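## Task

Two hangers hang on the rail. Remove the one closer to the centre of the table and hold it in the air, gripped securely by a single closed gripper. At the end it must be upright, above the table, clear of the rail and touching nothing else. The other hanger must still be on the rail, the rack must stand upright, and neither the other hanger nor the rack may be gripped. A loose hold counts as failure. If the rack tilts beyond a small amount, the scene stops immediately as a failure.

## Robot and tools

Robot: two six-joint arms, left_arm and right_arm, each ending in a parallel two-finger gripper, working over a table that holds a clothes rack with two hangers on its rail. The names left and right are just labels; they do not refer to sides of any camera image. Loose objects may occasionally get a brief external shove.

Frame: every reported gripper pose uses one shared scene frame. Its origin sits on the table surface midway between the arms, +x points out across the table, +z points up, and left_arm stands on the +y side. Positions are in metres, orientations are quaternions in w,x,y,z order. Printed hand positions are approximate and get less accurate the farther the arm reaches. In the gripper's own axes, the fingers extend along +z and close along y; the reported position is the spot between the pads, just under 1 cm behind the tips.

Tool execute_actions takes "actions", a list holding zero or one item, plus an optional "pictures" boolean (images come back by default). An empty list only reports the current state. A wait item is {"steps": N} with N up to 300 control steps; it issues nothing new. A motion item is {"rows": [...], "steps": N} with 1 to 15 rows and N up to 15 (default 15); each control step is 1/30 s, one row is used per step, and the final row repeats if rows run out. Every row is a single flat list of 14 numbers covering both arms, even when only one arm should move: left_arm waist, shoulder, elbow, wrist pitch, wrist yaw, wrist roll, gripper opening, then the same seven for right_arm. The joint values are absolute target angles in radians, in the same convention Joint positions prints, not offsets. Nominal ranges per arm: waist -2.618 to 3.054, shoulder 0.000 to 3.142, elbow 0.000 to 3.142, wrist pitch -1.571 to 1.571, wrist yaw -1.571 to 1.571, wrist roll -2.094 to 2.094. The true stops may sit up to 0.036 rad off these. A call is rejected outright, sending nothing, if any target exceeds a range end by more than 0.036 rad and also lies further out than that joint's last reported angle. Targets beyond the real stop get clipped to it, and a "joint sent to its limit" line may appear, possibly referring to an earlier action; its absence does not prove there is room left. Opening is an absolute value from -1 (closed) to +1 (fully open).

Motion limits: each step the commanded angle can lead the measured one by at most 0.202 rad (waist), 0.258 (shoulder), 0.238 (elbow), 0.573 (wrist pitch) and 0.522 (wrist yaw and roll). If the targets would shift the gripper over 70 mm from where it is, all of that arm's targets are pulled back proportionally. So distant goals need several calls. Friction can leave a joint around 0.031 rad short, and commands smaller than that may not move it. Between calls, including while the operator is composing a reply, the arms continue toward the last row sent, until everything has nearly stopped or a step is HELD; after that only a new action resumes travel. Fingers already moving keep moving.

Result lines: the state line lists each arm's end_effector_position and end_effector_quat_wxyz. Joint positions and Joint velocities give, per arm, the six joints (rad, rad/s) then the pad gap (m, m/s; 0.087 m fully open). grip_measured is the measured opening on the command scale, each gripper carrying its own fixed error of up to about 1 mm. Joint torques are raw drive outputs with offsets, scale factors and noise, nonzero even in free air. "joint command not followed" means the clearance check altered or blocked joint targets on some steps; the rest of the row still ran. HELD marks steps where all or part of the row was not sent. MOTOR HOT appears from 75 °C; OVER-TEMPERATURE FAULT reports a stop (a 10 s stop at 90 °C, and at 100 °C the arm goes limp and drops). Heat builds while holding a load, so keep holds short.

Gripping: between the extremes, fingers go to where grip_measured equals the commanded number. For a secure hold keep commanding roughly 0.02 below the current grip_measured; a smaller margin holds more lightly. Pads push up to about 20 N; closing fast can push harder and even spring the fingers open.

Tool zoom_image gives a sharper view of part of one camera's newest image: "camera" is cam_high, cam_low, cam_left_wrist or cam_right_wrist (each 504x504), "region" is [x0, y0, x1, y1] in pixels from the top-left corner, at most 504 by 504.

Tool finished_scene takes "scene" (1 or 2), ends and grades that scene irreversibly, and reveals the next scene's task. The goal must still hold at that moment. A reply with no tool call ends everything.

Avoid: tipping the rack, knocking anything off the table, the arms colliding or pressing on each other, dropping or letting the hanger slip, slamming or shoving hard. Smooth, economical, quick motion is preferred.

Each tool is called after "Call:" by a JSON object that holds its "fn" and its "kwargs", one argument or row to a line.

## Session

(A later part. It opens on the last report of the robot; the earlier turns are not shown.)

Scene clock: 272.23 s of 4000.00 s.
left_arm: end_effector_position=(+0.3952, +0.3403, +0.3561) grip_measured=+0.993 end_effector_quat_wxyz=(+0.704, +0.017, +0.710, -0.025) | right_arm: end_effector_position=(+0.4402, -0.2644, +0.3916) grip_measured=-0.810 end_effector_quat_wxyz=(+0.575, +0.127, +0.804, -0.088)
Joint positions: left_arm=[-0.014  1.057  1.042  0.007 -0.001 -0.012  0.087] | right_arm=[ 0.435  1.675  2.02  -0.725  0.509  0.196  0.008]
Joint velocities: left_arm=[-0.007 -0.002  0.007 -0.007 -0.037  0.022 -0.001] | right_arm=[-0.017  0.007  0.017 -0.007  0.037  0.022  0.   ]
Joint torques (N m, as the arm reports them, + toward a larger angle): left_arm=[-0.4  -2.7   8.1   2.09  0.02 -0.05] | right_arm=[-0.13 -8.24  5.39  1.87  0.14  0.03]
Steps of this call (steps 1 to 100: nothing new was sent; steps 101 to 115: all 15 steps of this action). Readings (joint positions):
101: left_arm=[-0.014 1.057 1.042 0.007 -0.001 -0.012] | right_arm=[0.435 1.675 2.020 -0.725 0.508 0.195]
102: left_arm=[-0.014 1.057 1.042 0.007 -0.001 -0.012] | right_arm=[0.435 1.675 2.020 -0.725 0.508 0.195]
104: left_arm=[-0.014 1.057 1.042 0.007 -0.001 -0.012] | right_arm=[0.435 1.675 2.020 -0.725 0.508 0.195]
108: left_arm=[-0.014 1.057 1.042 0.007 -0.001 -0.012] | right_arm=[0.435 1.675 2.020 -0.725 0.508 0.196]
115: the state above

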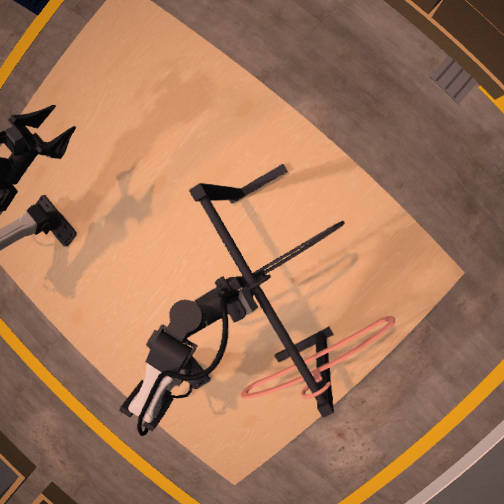

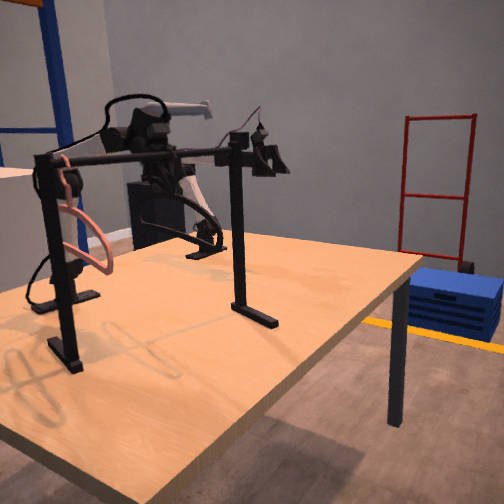

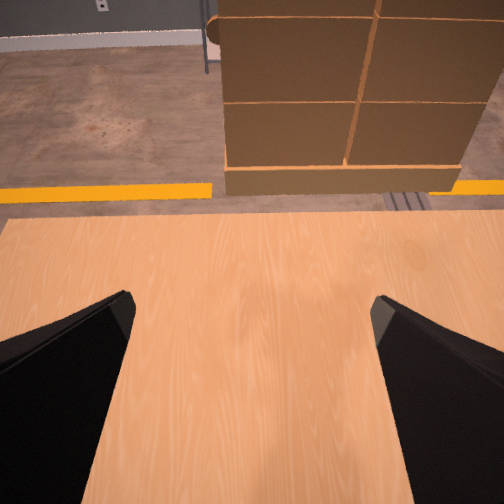

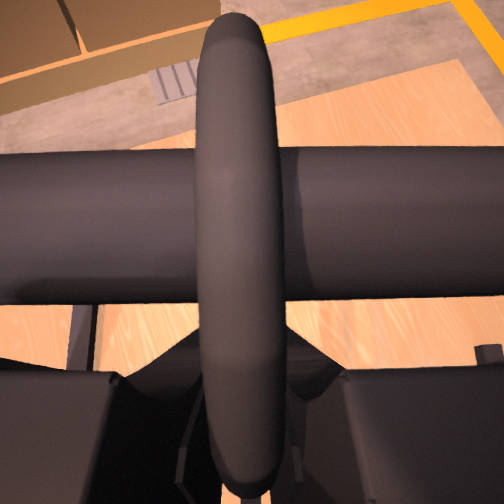

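Call:
{"fn": "execute_actions", "kwargs": {
  "actions": [
    {"rows":[[-0.014,1.057,1.042,0.008,0,-0.012,1,0.43,1.685,2.04,-0.73,0.51,0.2,-0.85],[-0.014,1.057,1.042,0.008,0,-0.012,1,0.43,1.69,2.055,-0.738,0.51,0.2,-0.85],[-0.014,1.057,1.042,0.008,0,-0.012,1,0.43,1.695,2.07,-0.746,0.51,0.2,-0.85],[-0.014,1.057,1.042,0.008,0,-0.012,1,0.43,1.7,2.084,-0.754,0.51,0.2,-0.85],[-0.014,1.057,1.042,0.008,0,-0.012,1,0.43,1.704,2.097,-0.763,0.51,0.2,-0.85],[-0.014,1.057,1.042,0.008,0,-0.012,1,0.43,1.708,2.11,-0.772,0.51,0.2,-0.85],[-0.014,1.057,1.042,0.008,0,-0.012,1,0.43,1.712,2.122,-0.781,0.51,0.2,-0.85],[-0.014,1.057,1.042,0.008,0,-0.012,1,0.43,1.716,2.134,-0.79,0.51,0.2,-0.85],[-0.014,1.057,1.042,0.008,0,-0.012,1,0.43,1.72,2.146,-0.799,0.51,0.2,-0.85],[-0.014,1.057,1.042,0.008,0,-0.012,1,0.43,1.724,2.158,-0.808,0.51,0.203,-0.85],[-0.014,1.057,1.042,0.008,0,-0.012,1,0.43,1.728,2.17,-0.817,0.51,0.203,-0.85],[-0.014,1.057,1.042,0.008,0,-0.012,1,0.43,1.732,2.18,-0.826,0.51,0.203,-0.85],[-0.014,1.057,1.042,0.008,0,-0.012,1,0.43,1.736,2.19,-0.834,0.51,0.203,-0.85],[-0.014,1.057,1.042,0.008,0,-0.012,1,0.43,1.738,2.195,-0.838,0.51,0.203,-0.85]],"steps":15}
  ],
  "pictures": false
}}

Call:
{"fn": "execute_actions", "kwargs": {
  "actions": [
    {"steps":12}
  ]
}}

Scene clock: 283.60 s of 4000.00 s.
left_arm: end_effector_position=(+0.3952, +0.3403, +0.3561) grip_measured=+0.993 end_effector_quat_wxyz=(+0.704, +0.017, +0.710, -0.025) | right_arm: end_effector_position=(+0.4385, -0.2647, +0.4120) grip_measured=-0.810 end_effector_quat_wxyz=(+0.578, +0.129, +0.801, -0.087)
Joint positions: left_arm=[-0.014  1.057  1.042  0.007 -0.001 -0.012  0.087] | right_arm=[ 0.435  1.72   2.163 -0.813  0.509  0.198  0.008]
Joint velocities: left_arm=[-0.017  0.002 -0.012  0.007  0.022  0.037 -0.001] | right_arm=[-0.022  0.017  0.139 -0.154 -0.007  0.007 -0.   ]
Joint torques (N m, as the arm reports them, + toward a larger angle): left_arm=[-0.43 -2.74  8.11  2.09  0.02 -0.05] | right_arm=[-0.17 -6.14  7.56  1.66  0.13  0.03]
Steps of this call (steps 1 to 15: the robot went on to your last target; steps 16 to 90: nothing new was sent; then 7.87 s passed at rest; steps 91 to 105: all 15 steps of this action). Readings (joint positions):
91: left_arm=[-0.014 1.057 1.042 0.007 -0.001 -0.012] | right_arm=[0.435 1.675 2.020 -0.725 0.509 0.196]
92: left_arm=[-0.014 1.057 1.042 0.007 -0.001 -0.012] | right_arm=[0.435 1.675 2.022 -0.726 0.509 0.196]
94: left_arm=[-0.014 1.057 1.042 0.007 -0.001 -0.012] | right_arm=[0.435 1.681 2.037 -0.738 0.509 0.196]
98: left_arm=[-0.014 1.057 1.042 0.007 -0.001 -0.012] | right_arm=[0.435 1.698 2.086 -0.764 0.509 0.196]
105: the state above

Scene clock: 284.00 s of 4000.00 s.
left_arm: end_effector_position=(+0.3952, +0.3403, +0.3561) grip_measured=+0.993 end_effector_quat_wxyz=(+0.704, +0.017, +0.710, -0.025) | right_arm: end_effector_position=(+0.4368, -0.2651, +0.4068) grip_measured=-0.810 end_effector_quat_wxyz=(+0.569, +0.126, +0.808, -0.090)
Joint positions: left_arm=[-0.014  1.057  1.042  0.007 -0.001 -0.012  0.087] | right_arm=[ 0.435  1.726  2.169 -0.839  0.509  0.198  0.008]
Joint velocities: left_arm=[-0.017 -0.002  0.002  0.037 -0.007  0.051 -0.   ] | right_arm=[-0.007  0.037 -0.012 -0.051 -0.007  0.007 -0.   ]
Joint torques (N m, as the arm reports them, + toward a larger angle): left_arm=[-0.43 -2.73  8.11  2.1   0.02 -0.05] | right_arm=[-0.18 -6.42  7.73  1.81  0.15  0.03]
Steps of this call (steps 1 to 12: the robot went on to your last target). Readings (joint positions):
1: left_arm=[-0.014 1.057 1.042 0.007 -0.001 -0.012] | right_arm=[0.435 1.721 2.167 -0.817 0.509 0.198]
2: left_arm=[-0.014 1.057 1.042 0.007 -0.001 -0.012] | right_arm=[0.435 1.721 2.169 -0.821 0.509 0.198]
4: left_arm=[-0.014 1.057 1.042 0.007 -0.001 -0.012] | right_arm=[0.435 1.721 2.169 -0.827 0.509 0.198]
8: left_arm=[-0.014 1.057 1.042 0.007 -0.001 -0.012] | right_arm=[0.435 1.724 2.169 -0.836 0.509 0.198]
12: the state above

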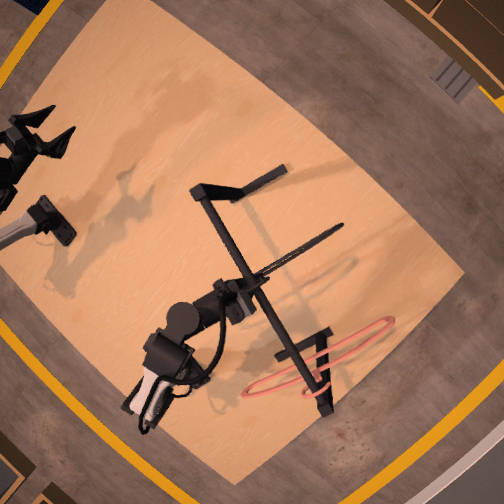

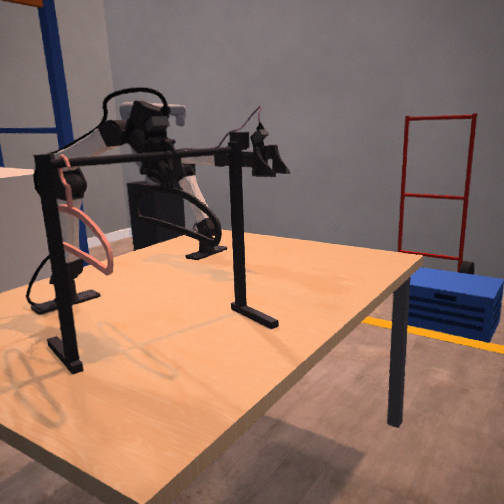

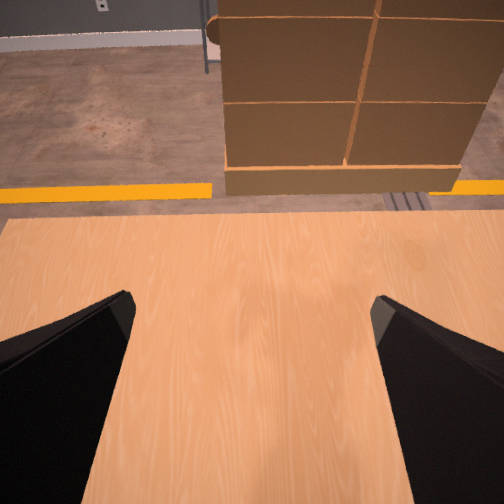

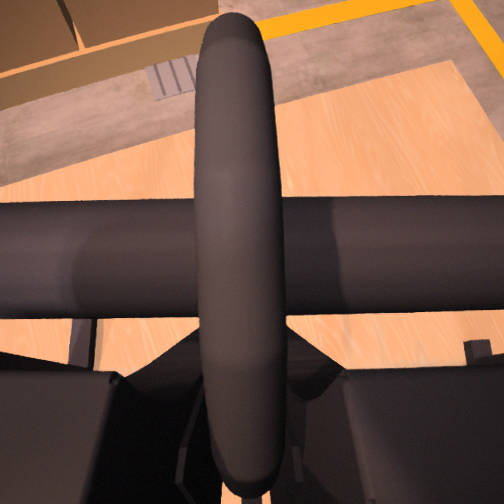

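Call:
{"fn": "execute_actions", "kwargs": {
  "actions": [
    {"rows":[[-0.014,1.057,1.042,0.008,0,-0.012,1,0.43,1.742,2.205,-0.84,0.51,0.203,-0.85],[-0.014,1.057,1.042,0.008,0,-0.012,1,0.43,1.747,2.218,-0.845,0.51,0.203,-0.85],[-0.014,1.057,1.042,0.008,0,-0.012,1,0.43,1.752,2.231,-0.85,0.51,0.203,-0.85],[-0.014,1.057,1.042,0.008,0,-0.012,1,0.43,1.757,2.244,-0.857,0.51,0.203,-0.85],[-0.014,1.057,1.042,0.008,0,-0.012,1,0.43,1.762,2.257,-0.864,0.51,0.203,-0.85],[-0.014,1.057,1.042,0.008,0,-0.012,1,0.43,1.767,2.27,-0.871,0.51,0.203,-0.85],[-0.014,1.057,1.042,0.008,0,-0.012,1,0.43,1.772,2.283,-0.878,0.51,0.203,-0.85],[-0.014,1.057,1.042,0.008,0,-0.012,1,0.43,1.777,2.296,-0.885,0.51,0.203,-0.85],[-0.014,1.057,1.042,0.008,0,-0.012,1,0.43,1.782,2.309,-0.892,0.51,0.203,-0.85],[-0.014,1.057,1.042,0.008,0,-0.012,1,0.43,1.787,2.322,-0.899,0.51,0.203,-0.85],[-0.014,1.057,1.042,0.008,0,-0.012,1,0.43,1.792,2.335,-0.906,0.51,0.203,-0.85],[-0.014,1.057,1.042,0.008,0,-0.012,1,0.43,1.797,2.348,-0.913,0.51,0.203,-0.85],[-0.014,1.057,1.042,0.008,0,-0.012,1,0.43,1.802,2.361,-0.92,0.51,0.203,-0.85],[-0.014,1.057,1.042,0.008,0,-0.012,1,0.43,1.807,2.374,-0.927,0.51,0.203,-0.85],[-0.014,1.057,1.042,0.008,0,-0.012,1,0.43,1.812,2.386,-0.934,0.51,0.203,-0.85]],"steps":15}
  ],
  "pictures": false
}}

Call:
{"fn": "execute_actions", "kwargs": {
  "actions": [
    {"steps":12}
  ]
}}

Scene clock: 290.73 s of 4000.00 s.
left_arm: end_effector_position=(+0.3952, +0.3403, +0.3561) grip_measured=+0.993 end_effector_quat_wxyz=(+0.704, +0.017, +0.710, -0.025) | right_arm: end_effector_position=(+0.4399, -0.2642, +0.4264) grip_measured=-0.810 end_effector_quat_wxyz=(+0.577, +0.128, +0.802, -0.087)
Joint positions: left_arm=[-0.014  1.057  1.042  0.007 -0.001 -0.012  0.087] | right_arm=[ 0.435  1.793  2.336 -0.918  0.508  0.198  0.008]
Joint velocities: left_arm=[ 0.007  0.002  0.002 -0.007  0.007 -0.022  0.   ] | right_arm=[-0.002  0.188  0.374 -0.212  0.007 -0.007 -0.001]
Joint torques (N m, as the arm reports them, + toward a larger angle): left_arm=[-0.41 -2.71  8.11  2.1   0.02 -0.05] | right_arm=[-0.24 -7.01  7.71  1.93  0.17  0.03]
Steps of this call (steps 1 to 30: the robot went on to your last target; steps 31 to 100: nothing new was sent; then 2.90 s passed at rest; steps 101 to 115: all 15 steps of this action). Readings (joint positions):
101: left_arm=[-0.014 1.057 1.042 0.007 -0.001 -0.012] | right_arm=[0.435 1.726 2.169 -0.841 0.509 0.198]
102: left_arm=[-0.014 1.057 1.042 0.007 -0.001 -0.012] | right_arm=[0.435 1.728 2.174 -0.844 0.509 0.198]
104: left_arm=[-0.014 1.057 1.042 0.007 -0.001 -0.012] | right_arm=[0.435 1.737 2.195 -0.852 0.509 0.198]
108: left_arm=[-0.014 1.057 1.042 0.007 -0.001 -0.012] | right_arm=[0.435 1.758 2.248 -0.867 0.509 0.198]
115: the state above

Scene clock: 291.13 s of 4000.00 s.
left_arm: end_effector_position=(+0.3952, +0.3403, +0.3561) grip_measured=+0.993 end_effector_quat_wxyz=(+0.704, +0.017, +0.710, -0.025) | right_arm: end_effector_position=(+0.4390, -0.2644, +0.4259) grip_measured=-0.810 end_effector_quat_wxyz=(+0.573, +0.127, +0.805, -0.088)
Joint positions: left_arm=[-0.014  1.057  1.042  0.007 -0.001 -0.012  0.087] | right_arm=[ 0.435  1.803  2.358 -0.94   0.508  0.198  0.008]
Joint velocities: left_arm=[-0.002  0.007  0.012 -0.007 -0.051 -0.081 -0.001] | right_arm=[-0.002  0.002 -0.012  0.095  0.022 -0.007 -0.   ]
Joint torques (N m, as the arm reports them, + toward a larger angle): left_arm=[-0.36 -2.72  8.11  2.09  0.03 -0.06] | right_arm=[-0.18 -6.88  7.49  1.82  0.15  0.02]
Steps of this call (steps 1 to 12: the robot went on to your last target). Readings (joint positions):
1: left_arm=[-0.014 1.057 1.042 0.007 -0.001 -0.012] | right_arm=[0.435 1.798 2.345 -0.925 0.508 0.198]
2: left_arm=[-0.014 1.057 1.042 0.007 -0.001 -0.012] | right_arm=[0.435 1.801 2.350 -0.930 0.508 0.198]
4: left_arm=[-0.014 1.057 1.042 0.007 -0.001 -0.012] | right_arm=[0.435 1.803 2.355 -0.934 0.508 0.198]
8: left_arm=[-0.014 1.057 1.042 0.007 -0.001 -0.012] | right_arm=[0.435 1.803 2.357 -0.939 0.508 0.198]
12: the state above

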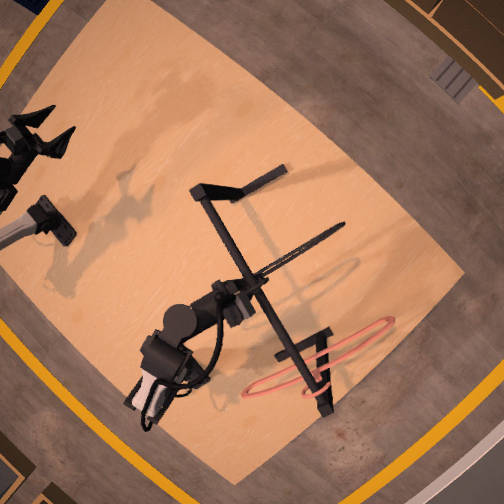

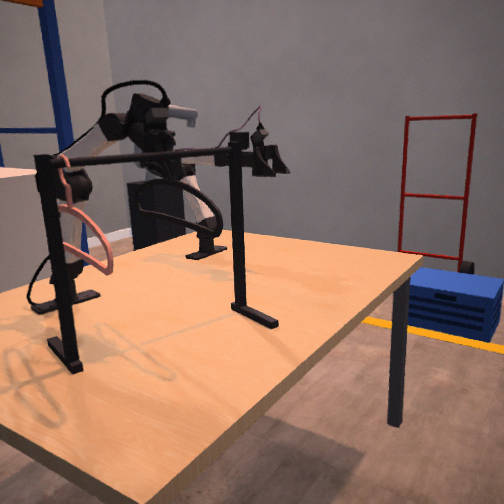

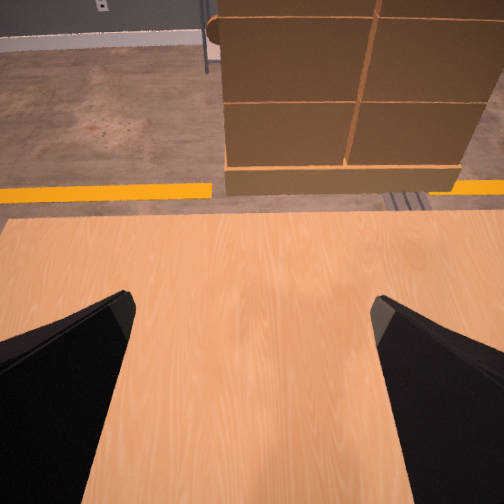

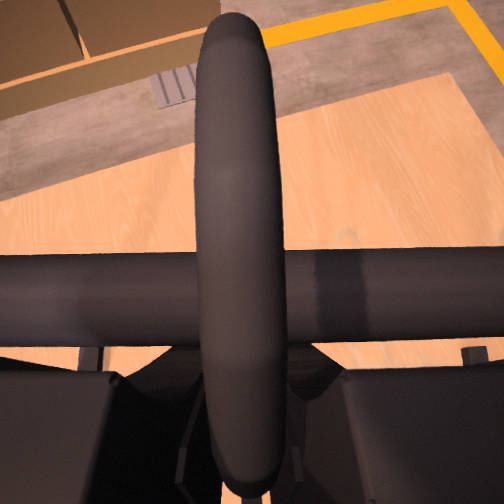

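Call:
{"fn": "zoom_image", "kwargs": {
  "camera": "cam_low",
  "region": [110, 90, 240, 240]
}}

Region (110, 90, 240, 240) of cam_low's 504x504 image, scaled by 3.360, with more detail than that image has; it fills the left 437 columns of this view, and the rest is white.

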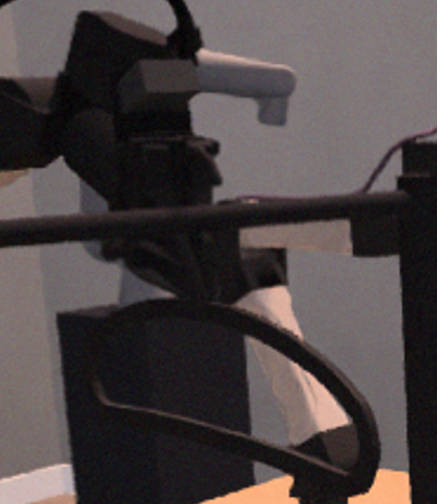

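Call:
{"fn": "execute_actions", "kwargs": {
  "actions": [
    {"rows":[[-0.014,1.057,1.042,0.008,0,-0.012,1,0.435,1.785,2.345,-0.936,0.51,0.2,-0.85],[-0.014,1.057,1.042,0.008,0,-0.012,1,0.435,1.772,2.328,-0.932,0.51,0.2,-0.85],[-0.014,1.057,1.042,0.008,0,-0.012,1,0.435,1.757,2.308,-0.927,0.51,0.2,-0.85],[-0.014,1.057,1.042,0.008,0,-0.012,1,0.435,1.74,2.285,-0.922,0.51,0.2,-0.85],[-0.014,1.057,1.042,0.008,0,-0.012,1,0.438,1.722,2.262,-0.917,0.51,0.2,-0.85],[-0.014,1.057,1.042,0.008,0,-0.012,1,0.442,1.703,2.239,-0.913,0.51,0.2,-0.85],[-0.014,1.057,1.042,0.008,0,-0.012,1,0.446,1.683,2.215,-0.909,0.51,0.2,-0.85],[-0.014,1.057,1.042,0.008,0,-0.012,1,0.45,1.663,2.192,-0.905,0.51,0.2,-0.85],[-0.014,1.057,1.042,0.008,0,-0.012,1,0.455,1.643,2.17,-0.903,0.51,0.2,-0.85],[-0.014,1.057,1.042,0.008,0,-0.012,1,0.46,1.623,2.148,-0.901,0.51,0.2,-0.85],[-0.014,1.057,1.042,0.008,0,-0.012,1,0.465,1.603,2.127,-0.899,0.51,0.2,-0.85],[-0.014,1.057,1.042,0.008,0,-0.012,1,0.47,1.583,2.106,-0.898,0.51,0.2,-0.85],[-0.014,1.057,1.042,0.008,0,-0.012,1,0.475,1.563,2.086,-0.897,0.51,0.2,-0.85],[-0.014,1.057,1.042,0.008,0,-0.012,1,0.48,1.548,2.07,-0.896,0.51,0.2,-0.85],[-0.014,1.057,1.042,0.008,0,-0.012,1,0.485,1.543,2.063,-0.896,0.51,0.2,-0.85]],"steps":15}
  ],
  "pictures": false
}}

Call:
{"fn": "execute_actions", "kwargs": {
  "actions": [
    {"steps":10}
  ]
}}

Scene clock: 322.57 s of 4000.00 s.
left_arm: end_effector_position=(+0.3952, +0.3403, +0.3561) grip_measured=+0.993 end_effector_quat_wxyz=(+0.704, +0.017, +0.710, -0.025) | right_arm: end_effector_position=(+0.3856, -0.2631, +0.4181) grip_measured=-0.810 end_effector_quat_wxyz=(+0.560, +0.110, +0.817, -0.085)
Joint positions: left_arm=[-0.014  1.057  1.042  0.007 -0.001 -0.012  0.087] | right_arm=[ 0.469  1.586  2.099 -0.935  0.508  0.198  0.008]
Joint velocities: left_arm=[-0.007 -0.007  0.017 -0.007  0.037 -0.007  0.001] | right_arm=[ 0.144 -0.53  -0.364 -0.007 -0.037 -0.037  0.001]
Joint torques (N m, as the arm reports them, + toward a larger angle): left_arm=[-0.41 -2.71  8.1   2.1   0.02 -0.06] | right_arm=[ 0.67 -6.49  4.78  2.13  0.16 -0.01]
Steps of this call (steps 1 to 30: the robot went on to your last target; steps 31 to 100: nothing new was sent; then 27.60 s passed at rest; steps 101 to 115: all 15 steps of this action). Readings (joint positions):
101: left_arm=[-0.014 1.057 1.042 0.007 -0.001 -0.012] | right_arm=[0.435 1.803 2.358 -0.941 0.508 0.198]
102: left_arm=[-0.014 1.057 1.042 0.007 -0.001 -0.012] | right_arm=[0.435 1.802 2.356 -0.941 0.508 0.198]
104: left_arm=[-0.014 1.057 1.042 0.007 -0.001 -0.012] | right_arm=[0.435 1.788 2.331 -0.940 0.508 0.198]
108: left_arm=[-0.014 1.057 1.042 0.007 -0.001 -0.012] | right_arm=[0.436 1.729 2.240 -0.939 0.508 0.198]
115: the state above

Scene clock: 322.90 s of 4000.00 s.
left_arm: end_effector_position=(+0.3952, +0.3403, +0.3561) grip_measured=+0.993 end_effector_quat_wxyz=(+0.704, +0.017, +0.710, -0.025) | right_arm: end_effector_position=(+0.3771, -0.2615, +0.4254) grip_measured=-0.810 end_effector_quat_wxyz=(+0.570, +0.108, +0.811, -0.078)
Joint positions: left_arm=[-0.014  1.057  1.042  0.007 -0.001 -0.012  0.087] | right_arm=[ 0.478  1.552  2.08  -0.926  0.508  0.198  0.008]
Joint velocities: left_arm=[ 0.002 -0.002  0.012 -0.037  0.022  0.007 -0.001] | right_arm=[-0.007  0.002 -0.042 -0.022  0.022  0.007  0.   ]
Joint torques (N m, as the arm reports them, + toward a larger angle): left_arm=[-0.43 -2.74  8.11  2.09  0.03 -0.05] | right_arm=[ 0.62 -6.09  4.91  2.03  0.16 -0.01]
Steps of this call (steps 1 to 10: the robot went on to your last target). Readings (joint positions):
1: left_arm=[-0.014 1.057 1.042 0.007 -0.001 -0.012] | right_arm=[0.473 1.571 2.090 -0.935 0.508 0.198]
2: left_arm=[-0.014 1.057 1.042 0.007 -0.001 -0.012] | right_arm=[0.477 1.562 2.088 -0.934 0.508 0.198]
4: left_arm=[-0.014 1.057 1.042 0.007 -0.001 -0.012] | right_arm=[0.478 1.552 2.087 -0.930 0.508 0.198]
8: left_arm=[-0.014 1.057 1.042 0.007 -0.001 -0.012] | right_arm=[0.478 1.552 2.083 -0.926 0.508 0.198]
10: the state above

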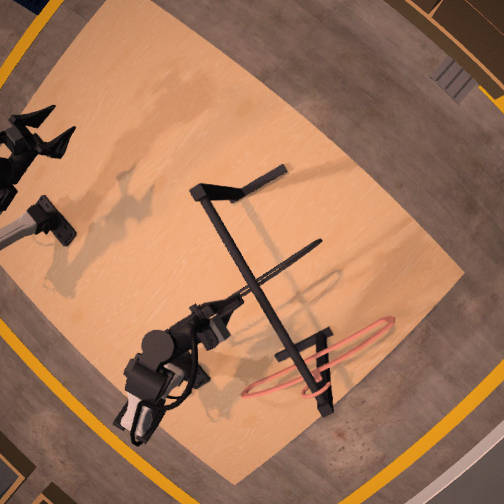

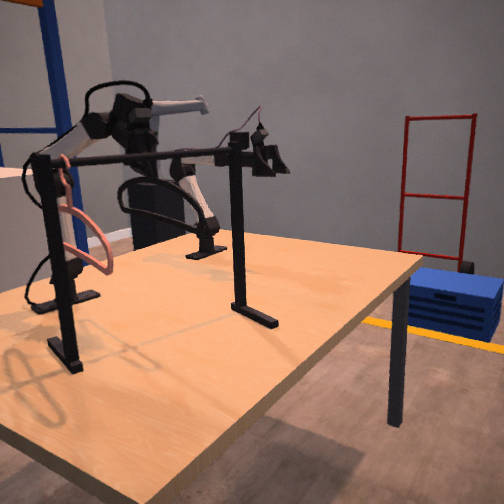

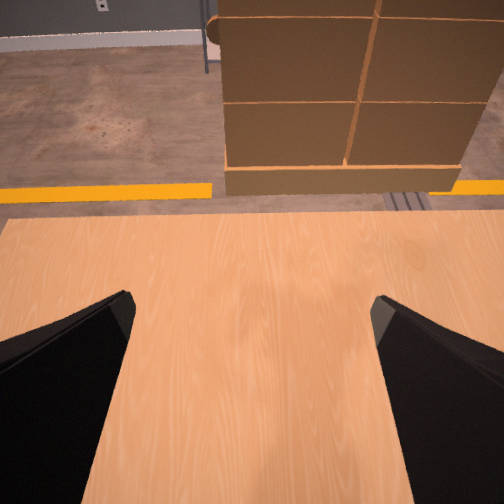

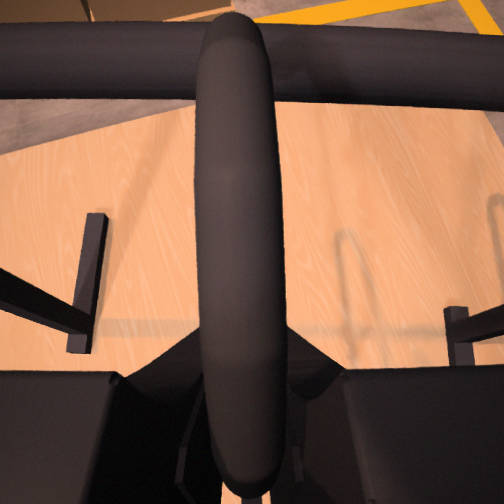

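Call:
{"fn": "execute_actions", "kwargs": {
  "actions": []
}}

Scene clock: 333.27 s of 4000.00 s.
left_arm: end_effector_position=(+0.3952, +0.3403, +0.3561) grip_measured=+0.993 end_effector_quat_wxyz=(+0.704, +0.017, +0.710, -0.025) | right_arm: end_effector_position=(+0.3772, -0.2615, +0.4250) grip_measured=-0.810 end_effector_quat_wxyz=(+0.569, +0.108, +0.811, -0.078)
Joint positions: left_arm=[-0.014  1.057  1.042  0.007 -0.001 -0.012  0.087] | right_arm=[ 0.478  1.552  2.079 -0.926  0.508  0.198  0.008]
Joint velocities: left_arm=[-0.007 -0.007 -0.017 -0.007 -0.022 -0.007 -0.001] | right_arm=[ 0.007 -0.007 -0.002 -0.037 -0.037  0.051  0.001]
Joint torques (N m, as the arm reports them, + toward a larger angle): left_arm=[-0.42 -2.69  8.13  2.1   0.02 -0.05] | right_arm=[ 0.67 -6.02  4.71  2.04  0.16 -0.01]
Steps of this call (steps 1 to 30: the robot went on to your last target; steps 31 to 100: nothing new was sent; then 7.03 s passed at rest). Readings (joint positions):
1: left_arm=[-0.014 1.057 1.042 0.007 -0.001 -0.012] | right_arm=[0.478 1.552 2.079 -0.926 0.508 0.198]
2: left_arm=[-0.014 1.057 1.042 0.007 -0.001 -0.012] | right_arm=[0.478 1.552 2.079 -0.926 0.508 0.198]
4: left_arm=[-0.014 1.057 1.042 0.007 -0.001 -0.012] | right_arm=[0.478 1.552 2.079 -0.926 0.508 0.198]
8: left_arm=[-0.014 1.057 1.042 0.007 -0.001 -0.012] | right_arm=[0.478 1.552 2.079 -0.926 0.508 0.198]
100: the state above
All arms were judged still, so your last target was given up. Only a new action makes them travel on or press farther. Fingers that are still opening or closing keep moving.

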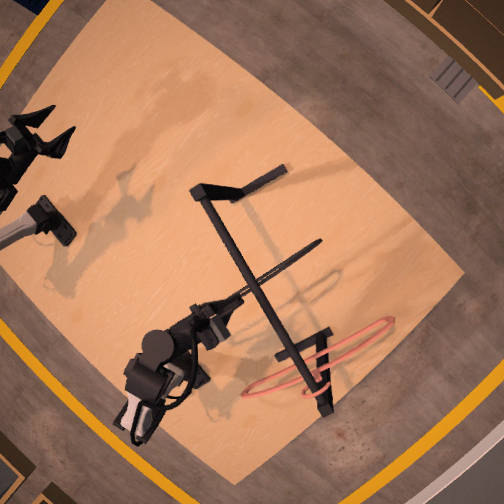

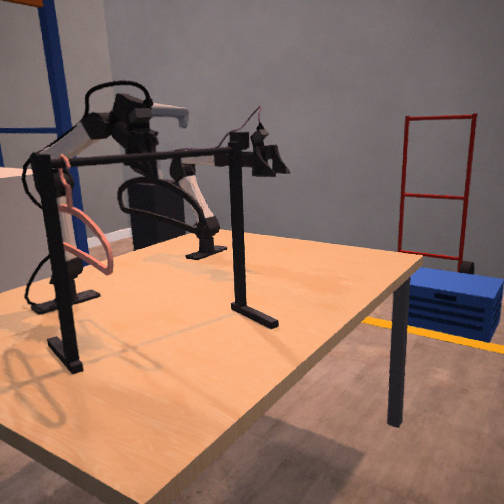

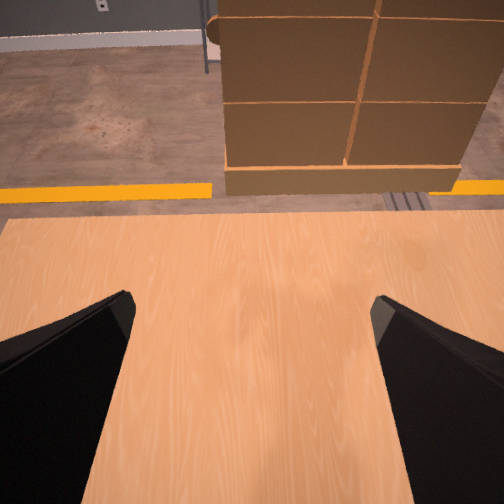

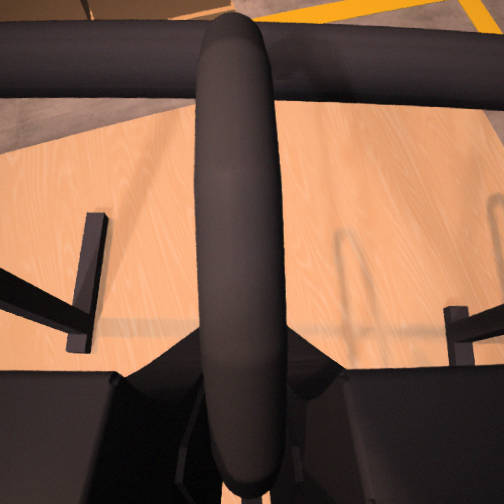

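Call:
{"fn": "execute_actions", "kwargs": {
  "actions": [
    {"rows":[[-0.014,1.057,1.042,0.008,0,-0.012,1,0.485,1.53,2.052,-0.898,0.51,0.2,-0.85],[-0.014,1.057,1.042,0.008,0,-0.012,1,0.485,1.517,2.041,-0.9,0.51,0.2,-0.85],[-0.014,1.057,1.042,0.008,0,-0.012,1,0.485,1.504,2.03,-0.902,0.51,0.2,-0.85],[-0.014,1.057,1.042,0.008,0,-0.012,1,0.485,1.49,2.019,-0.904,0.51,0.2,-0.85],[-0.014,1.057,1.042,0.008,0,-0.012,1,0.485,1.476,2.007,-0.906,0.51,0.2,-0.85],[-0.014,1.057,1.042,0.008,0,-0.012,1,0.485,1.462,1.995,-0.908,0.51,0.2,-0.85],[-0.014,1.057,1.042,0.008,0,-0.012,1,0.485,1.448,1.983,-0.91,0.51,0.2,-0.85],[-0.014,1.057,1.042,0.008,0,-0.012,1,0.485,1.434,1.971,-0.912,0.51,0.2,-0.85],[-0.014,1.057,1.042,0.008,0,-0.012,1,0.485,1.42,1.959,-0.914,0.51,0.2,-0.85],[-0.014,1.057,1.042,0.008,0,-0.012,1,0.485,1.406,1.947,-0.916,0.51,0.2,-0.85],[-0.014,1.057,1.042,0.008,0,-0.012,1,0.485,1.392,1.935,-0.918,0.51,0.2,-0.85],[-0.014,1.057,1.042,0.008,0,-0.012,1,0.485,1.378,1.923,-0.92,0.51,0.2,-0.85],[-0.014,1.057,1.042,0.008,0,-0.012,1,0.485,1.364,1.911,-0.923,0.51,0.2,-0.85],[-0.014,1.057,1.042,0.008,0,-0.012,1,0.485,1.35,1.9,-0.926,0.51,0.2,-0.85],[-0.014,1.057,1.042,0.008,0,-0.012,1,0.485,1.336,1.892,-0.932,0.51,0.2,-0.85]],"steps":15}
  ],
  "pictures": false
}}

Call:
{"fn": "execute_actions", "kwargs": {
  "actions": [
    {"rows":[[-0.014,1.057,1.042,0.008,0,-0.012,1,0.485,1.322,1.884,-0.939,0.51,0.2,-0.85],[-0.014,1.057,1.042,0.008,0,-0.012,1,0.485,1.308,1.876,-0.946,0.51,0.2,-0.85],[-0.014,1.057,1.042,0.008,0,-0.012,1,0.485,1.294,1.868,-0.953,0.51,0.2,-0.85],[-0.014,1.057,1.042,0.008,0,-0.012,1,0.485,1.28,1.86,-0.96,0.51,0.2,-0.85],[-0.014,1.057,1.042,0.008,0,-0.012,1,0.485,1.266,1.852,-0.967,0.51,0.2,-0.85],[-0.014,1.057,1.042,0.008,0,-0.012,1,0.485,1.252,1.844,-0.974,0.51,0.2,-0.85],[-0.014,1.057,1.042,0.008,0,-0.012,1,0.49,1.238,1.836,-0.981,0.51,0.2,-0.85],[-0.014,1.057,1.042,0.008,0,-0.012,1,0.5,1.224,1.828,-0.988,0.51,0.2,-0.85],[-0.014,1.057,1.042,0.008,0,-0.012,1,0.515,1.21,1.82,-0.995,0.51,0.2,-0.85],[-0.014,1.057,1.042,0.008,0,-0.012,1,0.53,1.196,1.812,-1.002,0.51,0.2,-0.85],[-0.014,1.057,1.042,0.008,0,-0.012,1,0.55,1.182,1.804,-1.008,0.51,0.2,-0.85],[-0.014,1.057,1.042,0.008,0,-0.012,1,0.57,1.172,1.798,-1.012,0.51,0.2,-0.85],[-0.014,1.057,1.042,0.008,0,-0.012,1,0.595,1.165,1.795,-1.014,0.51,0.2,-0.85],[-0.014,1.057,1.042,0.008,0,-0.012,1,0.62,1.16,1.795,-1.014,0.51,0.2,-0.85],[-0.014,1.057,1.042,0.008,0,-0.012,1,0.645,1.16,1.795,-1.014,0.51,0.2,-0.85]],"steps":15}
  ]
}}

Scene clock: 347.77 s of 4000.00 s.
left_arm: end_effector_position=(+0.3952, +0.3403, +0.3561) grip_measured=+0.993 end_effector_quat_wxyz=(+0.704, +0.017, +0.710, -0.025) | right_arm: end_effector_position=(+0.3329, -0.2739, +0.4269) grip_measured=-0.810 end_effector_quat_wxyz=(+0.576, +0.110, +0.807, -0.076)
Joint positions: left_arm=[-0.014  1.057  1.042  0.007 -0.001 -0.012  0.087] | right_arm=[ 0.478  1.38   1.925 -0.927  0.508  0.198  0.008]
Joint velocities: left_arm=[-0.002  0.012 -0.017  0.007  0.051 -0.066 -0.   ] | right_arm=[-0.007 -0.432 -0.286 -0.037 -0.051 -0.022  0.001]
Joint torques (N m, as the arm reports them, + toward a larger angle): left_arm=[-0.41 -2.73  8.11  2.1   0.02 -0.05] | right_arm=[ 0.56 -5.    4.48  1.74  0.14 -0.01]
Steps of this call (steps 1 to 90: nothing new was sent; then 11.00 s passed at rest; steps 91 to 105: all 15 steps of this action). Readings (joint positions):
91: left_arm=[-0.014 1.057 1.042 0.007 -0.001 -0.012] | right_arm=[0.478 1.552 2.079 -0.926 0.508 0.198]
92: left_arm=[-0.014 1.057 1.042 0.007 -0.001 -0.012] | right_arm=[0.478 1.549 2.074 -0.924 0.508 0.198]
94: left_arm=[-0.014 1.057 1.042 0.007 -0.001 -0.012] | right_arm=[0.478 1.536 2.052 -0.923 0.508 0.198]
98: left_arm=[-0.014 1.057 1.042 0.007 -0.001 -0.012] | right_arm=[0.478 1.490 2.001 -0.924 0.508 0.198]
105: the state above

Scene clock: 348.27 s of 4000.00 s.
left_arm: end_effector_position=(+0.3952, +0.3403, +0.3561) grip_measured=+0.993 end_effector_quat_wxyz=(+0.704, +0.017, +0.710, -0.025) | right_arm: end_effector_position=(+0.2682, -0.2573, +0.4283) grip_measured=-0.810 end_effector_quat_wxyz=(+0.582, +0.064, +0.810, -0.041)
Joint positions: left_arm=[-0.014  1.057  1.042  0.007 -0.001 -0.012  0.087] | right_arm=[ 0.597  1.183  1.815 -1.007  0.51   0.198  0.008]
Joint velocities: left_arm=[-0.002 -0.007  0.007 -0.022 -0.066 -0.051 -0.   ] | right_arm=[ 0.706 -0.198 -0.007 -0.081  0.066 -0.007  0.   ]
Joint torques (N m, as the arm reports them, + toward a larger angle): left_arm=[-0.4  -2.74  8.07  2.09  0.01 -0.05] | right_arm=[ 0.63 -2.48  4.13  1.88  0.09  0.  ]
Steps of this call (steps 1 to 15: all 15 steps of this action). Readings (joint positions):
1: left_arm=[-0.014 1.057 1.042 0.007 -0.001 -0.012] | right_arm=[0.478 1.365 1.916 -0.929 0.508 0.198]
2: left_arm=[-0.014 1.057 1.042 0.007 -0.001 -0.012] | right_arm=[0.478 1.351 1.907 -0.933 0.508 0.198]
4: left_arm=[-0.014 1.057 1.042 0.007 -0.001 -0.012] | right_arm=[0.478 1.324 1.891 -0.941 0.508 0.198]
8: left_arm=[-0.014 1.057 1.042 0.007 -0.001 -0.012] | right_arm=[0.480 1.270 1.858 -0.964 0.508 0.198]
15: the state above

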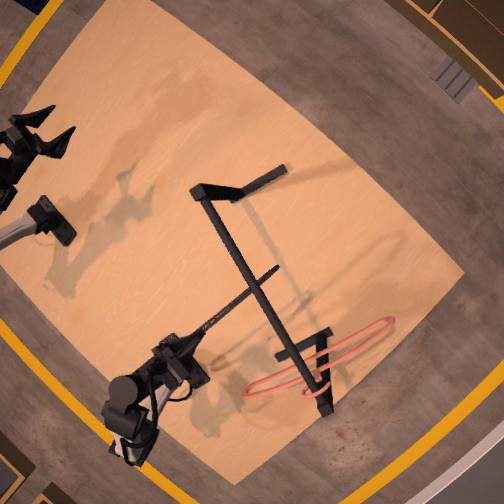

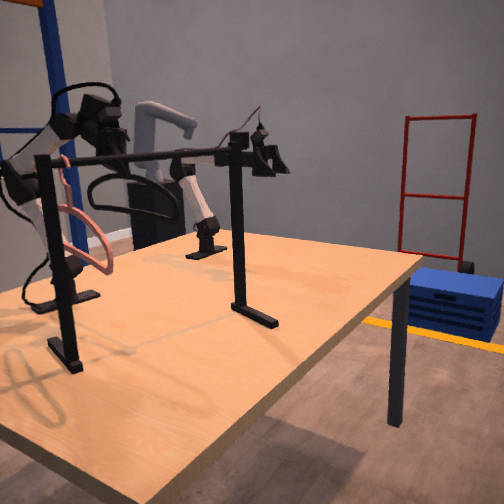

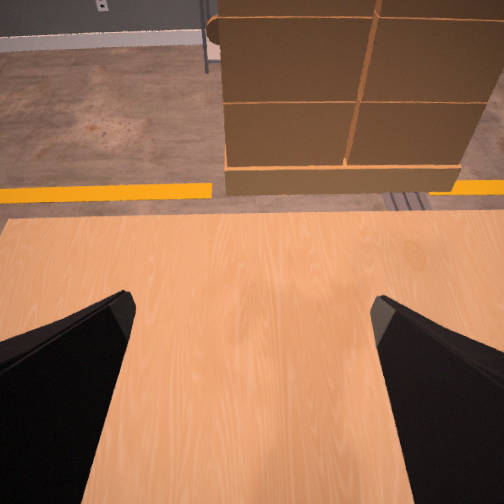

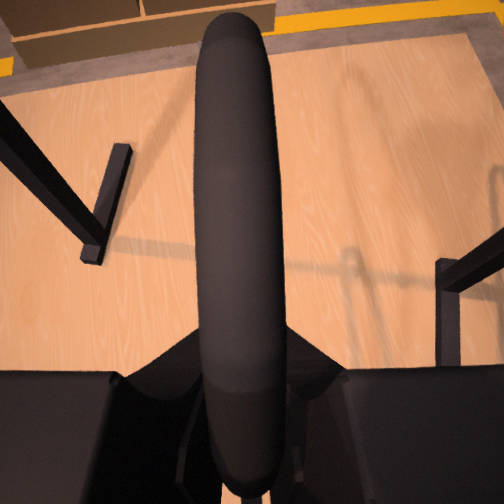

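Call:
{"fn": "execute_actions", "kwargs": {
  "actions": [
    {"rows":[[-0.014,1.057,1.042,0.008,0,-0.012,1,0.67,1.16,1.795,-1.014,0.51,0.2,-0.85],[-0.014,1.057,1.042,0.008,0,-0.012,1,0.695,1.16,1.795,-1.014,0.51,0.2,-0.85],[-0.014,1.057,1.042,0.008,0,-0.012,1,0.72,1.16,1.795,-1.014,0.51,0.2,-0.85],[-0.014,1.057,1.042,0.008,0,-0.012,1,0.745,1.16,1.795,-1.014,0.51,0.2,-0.85],[-0.014,1.057,1.042,0.008,0,-0.012,1,0.77,1.16,1.795,-1.014,0.51,0.2,-0.85],[-0.014,1.057,1.042,0.008,0,-0.012,1,0.795,1.16,1.795,-1.014,0.51,0.2,-0.85],[-0.014,1.057,1.042,0.008,0,-0.012,1,0.82,1.16,1.795,-1.014,0.51,0.2,-0.85],[-0.014,1.057,1.042,0.008,0,-0.012,1,0.845,1.16,1.795,-1.014,0.51,0.2,-0.85],[-0.014,1.057,1.042,0.008,0,-0.012,1,0.87,1.16,1.795,-1.014,0.51,0.2,-0.85],[-0.014,1.057,1.042,0.008,0,-0.012,1,0.895,1.16,1.795,-1.014,0.51,0.2,-0.85],[-0.014,1.057,1.042,0.008,0,-0.012,1,0.92,1.16,1.795,-1.014,0.51,0.2,-0.85],[-0.014,1.057,1.042,0.008,0,-0.012,1,0.945,1.16,1.795,-1.014,0.51,0.2,-0.85],[-0.014,1.057,1.042,0.008,0,-0.012,1,0.965,1.16,1.795,-1.014,0.51,0.2,-0.85],[-0.014,1.057,1.042,0.008,0,-0.012,1,0.985,1.16,1.795,-1.014,0.51,0.2,-0.85],[-0.014,1.057,1.042,0.008,0,-0.012,1,1.0,1.16,1.795,-1.014,0.51,0.2,-0.85]],"steps":15}
  ]
}}

Scene clock: 355.10 s of 4000.00 s.
left_arm: end_effector_position=(+0.3952, +0.3403, +0.3561) grip_measured=+0.993 end_effector_quat_wxyz=(+0.704, +0.017, +0.710, -0.025) | right_arm: end_effector_position=(+0.2328, -0.1576, +0.4283) grip_measured=-0.811 end_effector_quat_wxyz=(+0.578, -0.086, +0.808, +0.066)
Joint positions: left_arm=[-0.014  1.057  1.042  0.007 -0.001 -0.012  0.087] | right_arm=[ 0.964  1.174  1.815 -1.018  0.507  0.198  0.008]
Joint velocities: left_arm=[-0.007 -0.017  0.007  0.007  0.037 -0.037  0.001] | right_arm=[ 0.549  0.007  0.007 -0.007 -0.051 -0.037  0.001]
Joint torques (N m, as the arm reports them, + toward a larger angle): left_arm=[-0.41 -2.75  8.11  2.09  0.02 -0.06] | right_arm=[ 0.43 -2.76  3.97  1.8   0.1   0.02]
Steps of this call (steps 1 to 30: the robot went on to your last target; steps 31 to 100: nothing new was sent; then 3.00 s passed at rest; steps 101 to 115: all 15 steps of this action). Readings (joint positions):
101: left_arm=[-0.014 1.057 1.042 0.007 -0.001 -0.012] | right_arm=[0.641 1.174 1.815 -1.018 0.508 0.198]
102: left_arm=[-0.014 1.057 1.042 0.007 -0.001 -0.012] | right_arm=[0.653 1.174 1.815 -1.018 0.510 0.198]
104: left_arm=[-0.014 1.057 1.042 0.007 -0.001 -0.012] | right_arm=[0.696 1.174 1.815 -1.018 0.511 0.198]
108: left_arm=[-0.014 1.057 1.042 0.007 -0.001 -0.012] | right_arm=[0.797 1.174 1.815 -1.018 0.509 0.198]
115: the state above

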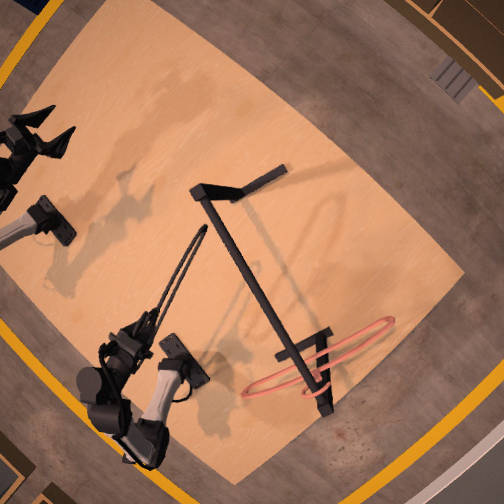

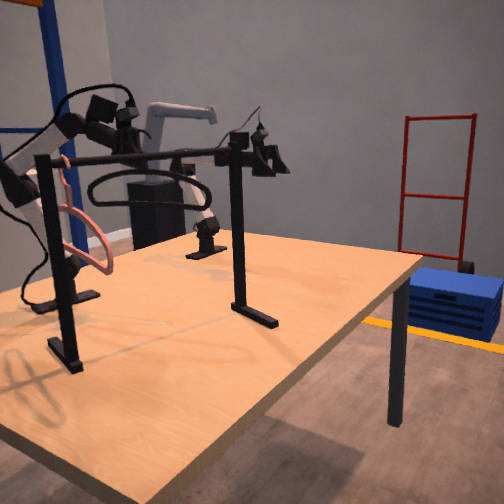

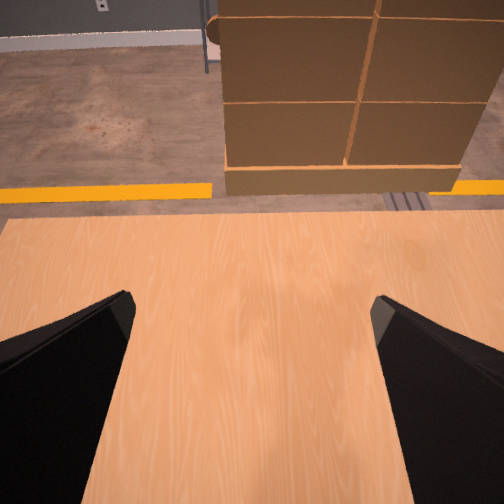

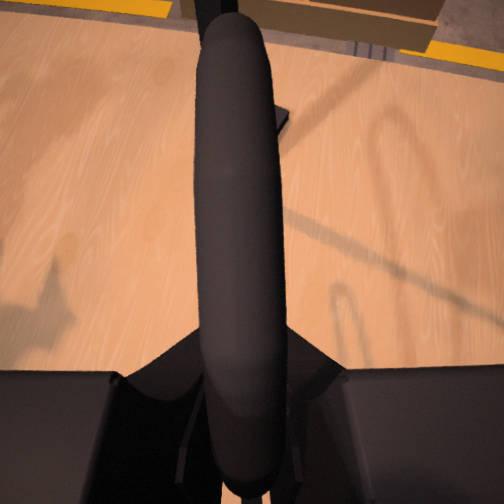

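Call:
{"fn": "execute_actions", "kwargs": {
  "actions": [
    {"rows":[[-0.014,1.057,1.042,0.008,0,-0.012,1,1.02,1.16,1.795,-1.014,0.51,0.2,-0.85],[-0.014,1.057,1.042,0.008,0,-0.012,1,1.045,1.16,1.795,-1.014,0.51,0.2,-0.85],[-0.014,1.057,1.042,0.008,0,-0.012,1,1.07,1.16,1.795,-1.014,0.51,0.2,-0.85],[-0.014,1.057,1.042,0.008,0,-0.012,1,1.095,1.16,1.795,-1.014,0.51,0.2,-0.85],[-0.014,1.057,1.042,0.008,0,-0.012,1,1.12,1.16,1.795,-1.014,0.51,0.2,-0.85],[-0.014,1.057,1.042,0.008,0,-0.012,1,1.145,1.16,1.795,-1.014,0.51,0.2,-0.85],[-0.014,1.057,1.042,0.008,0,-0.012,1,1.17,1.16,1.795,-1.014,0.51,0.2,-0.85],[-0.014,1.057,1.042,0.008,0,-0.012,1,1.195,1.16,1.795,-1.014,0.51,0.2,-0.85],[-0.014,1.057,1.042,0.008,0,-0.012,1,1.22,1.16,1.795,-1.014,0.51,0.2,-0.85],[-0.014,1.057,1.042,0.008,0,-0.012,1,1.245,1.16,1.795,-1.014,0.51,0.2,-0.85],[-0.014,1.057,1.042,0.008,0,-0.012,1,1.265,1.16,1.795,-1.014,0.51,0.2,-0.85],[-0.014,1.057,1.042,0.008,0,-0.012,1,1.285,1.16,1.795,-1.014,0.51,0.2,-0.85],[-0.014,1.057,1.042,0.008,0,-0.012,1,1.3,1.16,1.795,-1.014,0.51,0.2,-0.85],[-0.014,1.057,1.042,0.008,0,-0.012,1,1.315,1.16,1.795,-1.014,0.51,0.2,-0.85],[-0.014,1.057,1.042,0.008,0,-0.012,1,1.325,1.16,1.795,-1.014,0.51,0.2,-0.85]],"steps":15}
  ],
  "pictures": false
}}

Call:
{"fn": "execute_actions", "kwargs": {
  "actions": [
    {"steps":15}
  ]
}}

Scene clock: 362.73 s of 4000.00 s.
left_arm: end_effector_position=(+0.3952, +0.3403, +0.3561) grip_measured=+0.993 end_effector_quat_wxyz=(+0.704, +0.017, +0.710, -0.025) | right_arm: end_effector_position=(+0.1744, -0.0814, +0.4283) grip_measured=-0.811 end_effector_quat_wxyz=(+0.559, -0.219, +0.783, +0.161)
Joint positions: left_arm=[-0.014  1.057  1.042  0.007 -0.001 -0.012  0.087] | right_arm=[ 1.297  1.174  1.815 -1.018  0.507  0.198  0.008]
Joint velocities: left_arm=[-0.007 -0.002 -0.017  0.007 -0.022 -0.051  0.   ] | right_arm=[ 0.374  0.002 -0.012  0.051  0.066  0.007  0.   ]
Joint torques (N m, as the arm reports them, + toward a larger angle): left_arm=[-0.43 -2.74  8.1   2.1   0.02 -0.06] | right_arm=[ 0.38 -2.67  3.94  1.8   0.13 -0.02]
Steps of this call (steps 1 to 30: the robot went on to your last target; steps 31 to 100: nothing new was sent; then 3.80 s passed at rest; steps 101 to 115: all 15 steps of this action). Readings (joint positions):
101: left_arm=[-0.014 1.057 1.042 0.007 -0.001 -0.012] | right_arm=[0.995 1.174 1.815 -1.018 0.506 0.198]
102: left_arm=[-0.014 1.057 1.042 0.007 -0.001 -0.012] | right_arm=[1.006 1.174 1.815 -1.018 0.508 0.198]
104: left_arm=[-0.014 1.057 1.042 0.007 -0.001 -0.012] | right_arm=[1.046 1.174 1.815 -1.018 0.510 0.198]
108: left_arm=[-0.014 1.057 1.042 0.007 -0.001 -0.012] | right_arm=[1.147 1.174 1.815 -1.018 0.509 0.198]
115: the state above

Scene clock: 363.23 s of 4000.00 s.
left_arm: end_effector_position=(+0.3952, +0.3403, +0.3561) grip_measured=+0.993 end_effector_quat_wxyz=(+0.704, +0.017, +0.710, -0.025) | right_arm: end_effector_position=(+0.1700, -0.0774, +0.4282) grip_measured=-0.811 end_effector_quat_wxyz=(+0.557, -0.227, +0.781, +0.167)
Joint positions: left_arm=[-0.014  1.057  1.042  0.007 -0.001 -0.012  0.087] | right_arm=[ 1.317  1.174  1.815 -1.018  0.506  0.198  0.008]
Joint velocities: left_arm=[-0.012 -0.002  0.002 -0.066 -0.037 -0.022 -0.001] | right_arm=[-0.007  0.007 -0.007 -0.022 -0.037  0.095  0.   ]
Joint torques (N m, as the arm reports them, + toward a larger angle): left_arm=[-0.43 -2.71  8.1   2.09  0.03 -0.04] | right_arm=[ 0.75 -2.66  3.95  1.79  0.17 -0.01]
Steps of this call (steps 1 to 15: the robot went on to your last target). Readings (joint positions):
1: left_arm=[-0.014 1.057 1.042 0.007 -0.001 -0.012] | right_arm=[1.308 1.174 1.815 -1.018 0.506 0.198]
2: left_arm=[-0.014 1.057 1.042 0.007 -0.001 -0.012] | right_arm=[1.314 1.174 1.815 -1.018 0.506 0.198]
4: left_arm=[-0.014 1.057 1.042 0.007 -0.001 -0.012] | right_arm=[1.317 1.174 1.815 -1.018 0.506 0.198]
8: left_arm=[-0.014 1.057 1.042 0.007 -0.001 -0.012] | right_arm=[1.317 1.174 1.815 -1.018 0.506 0.198]
15: the state above

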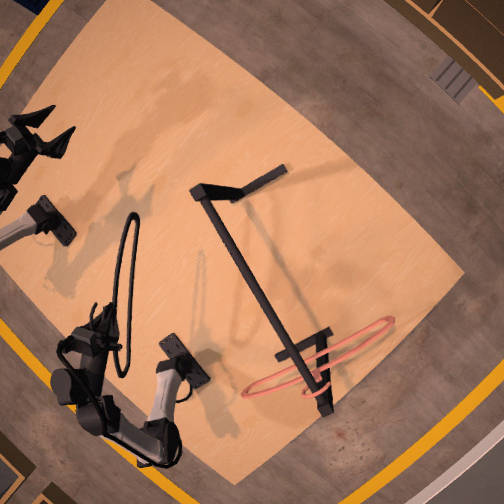

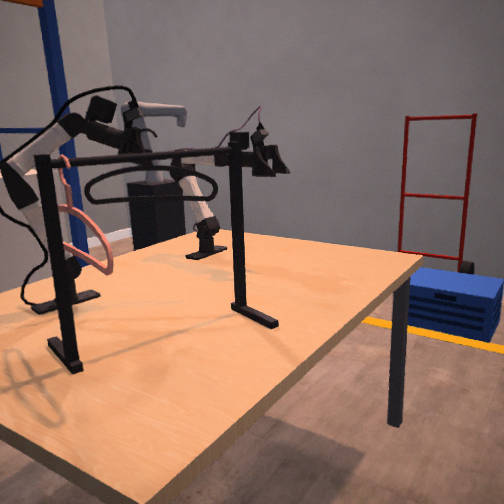

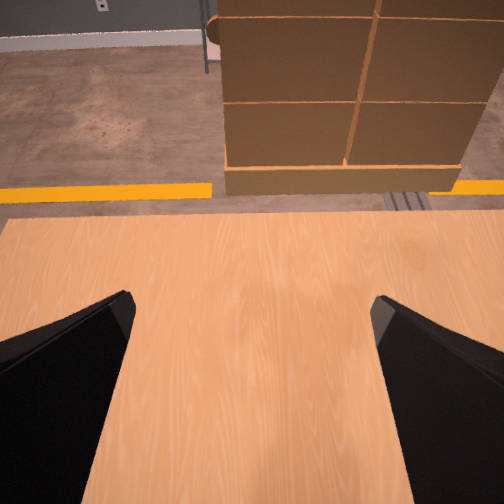

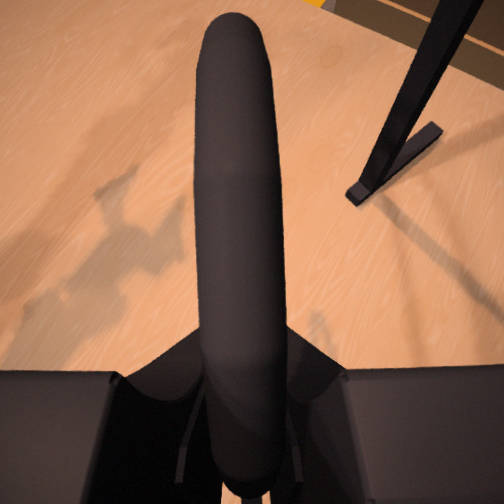

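Call:
{"fn": "finished_scene", "kwargs": {
  "scene": 1
}}

The scene is finished: the task was done.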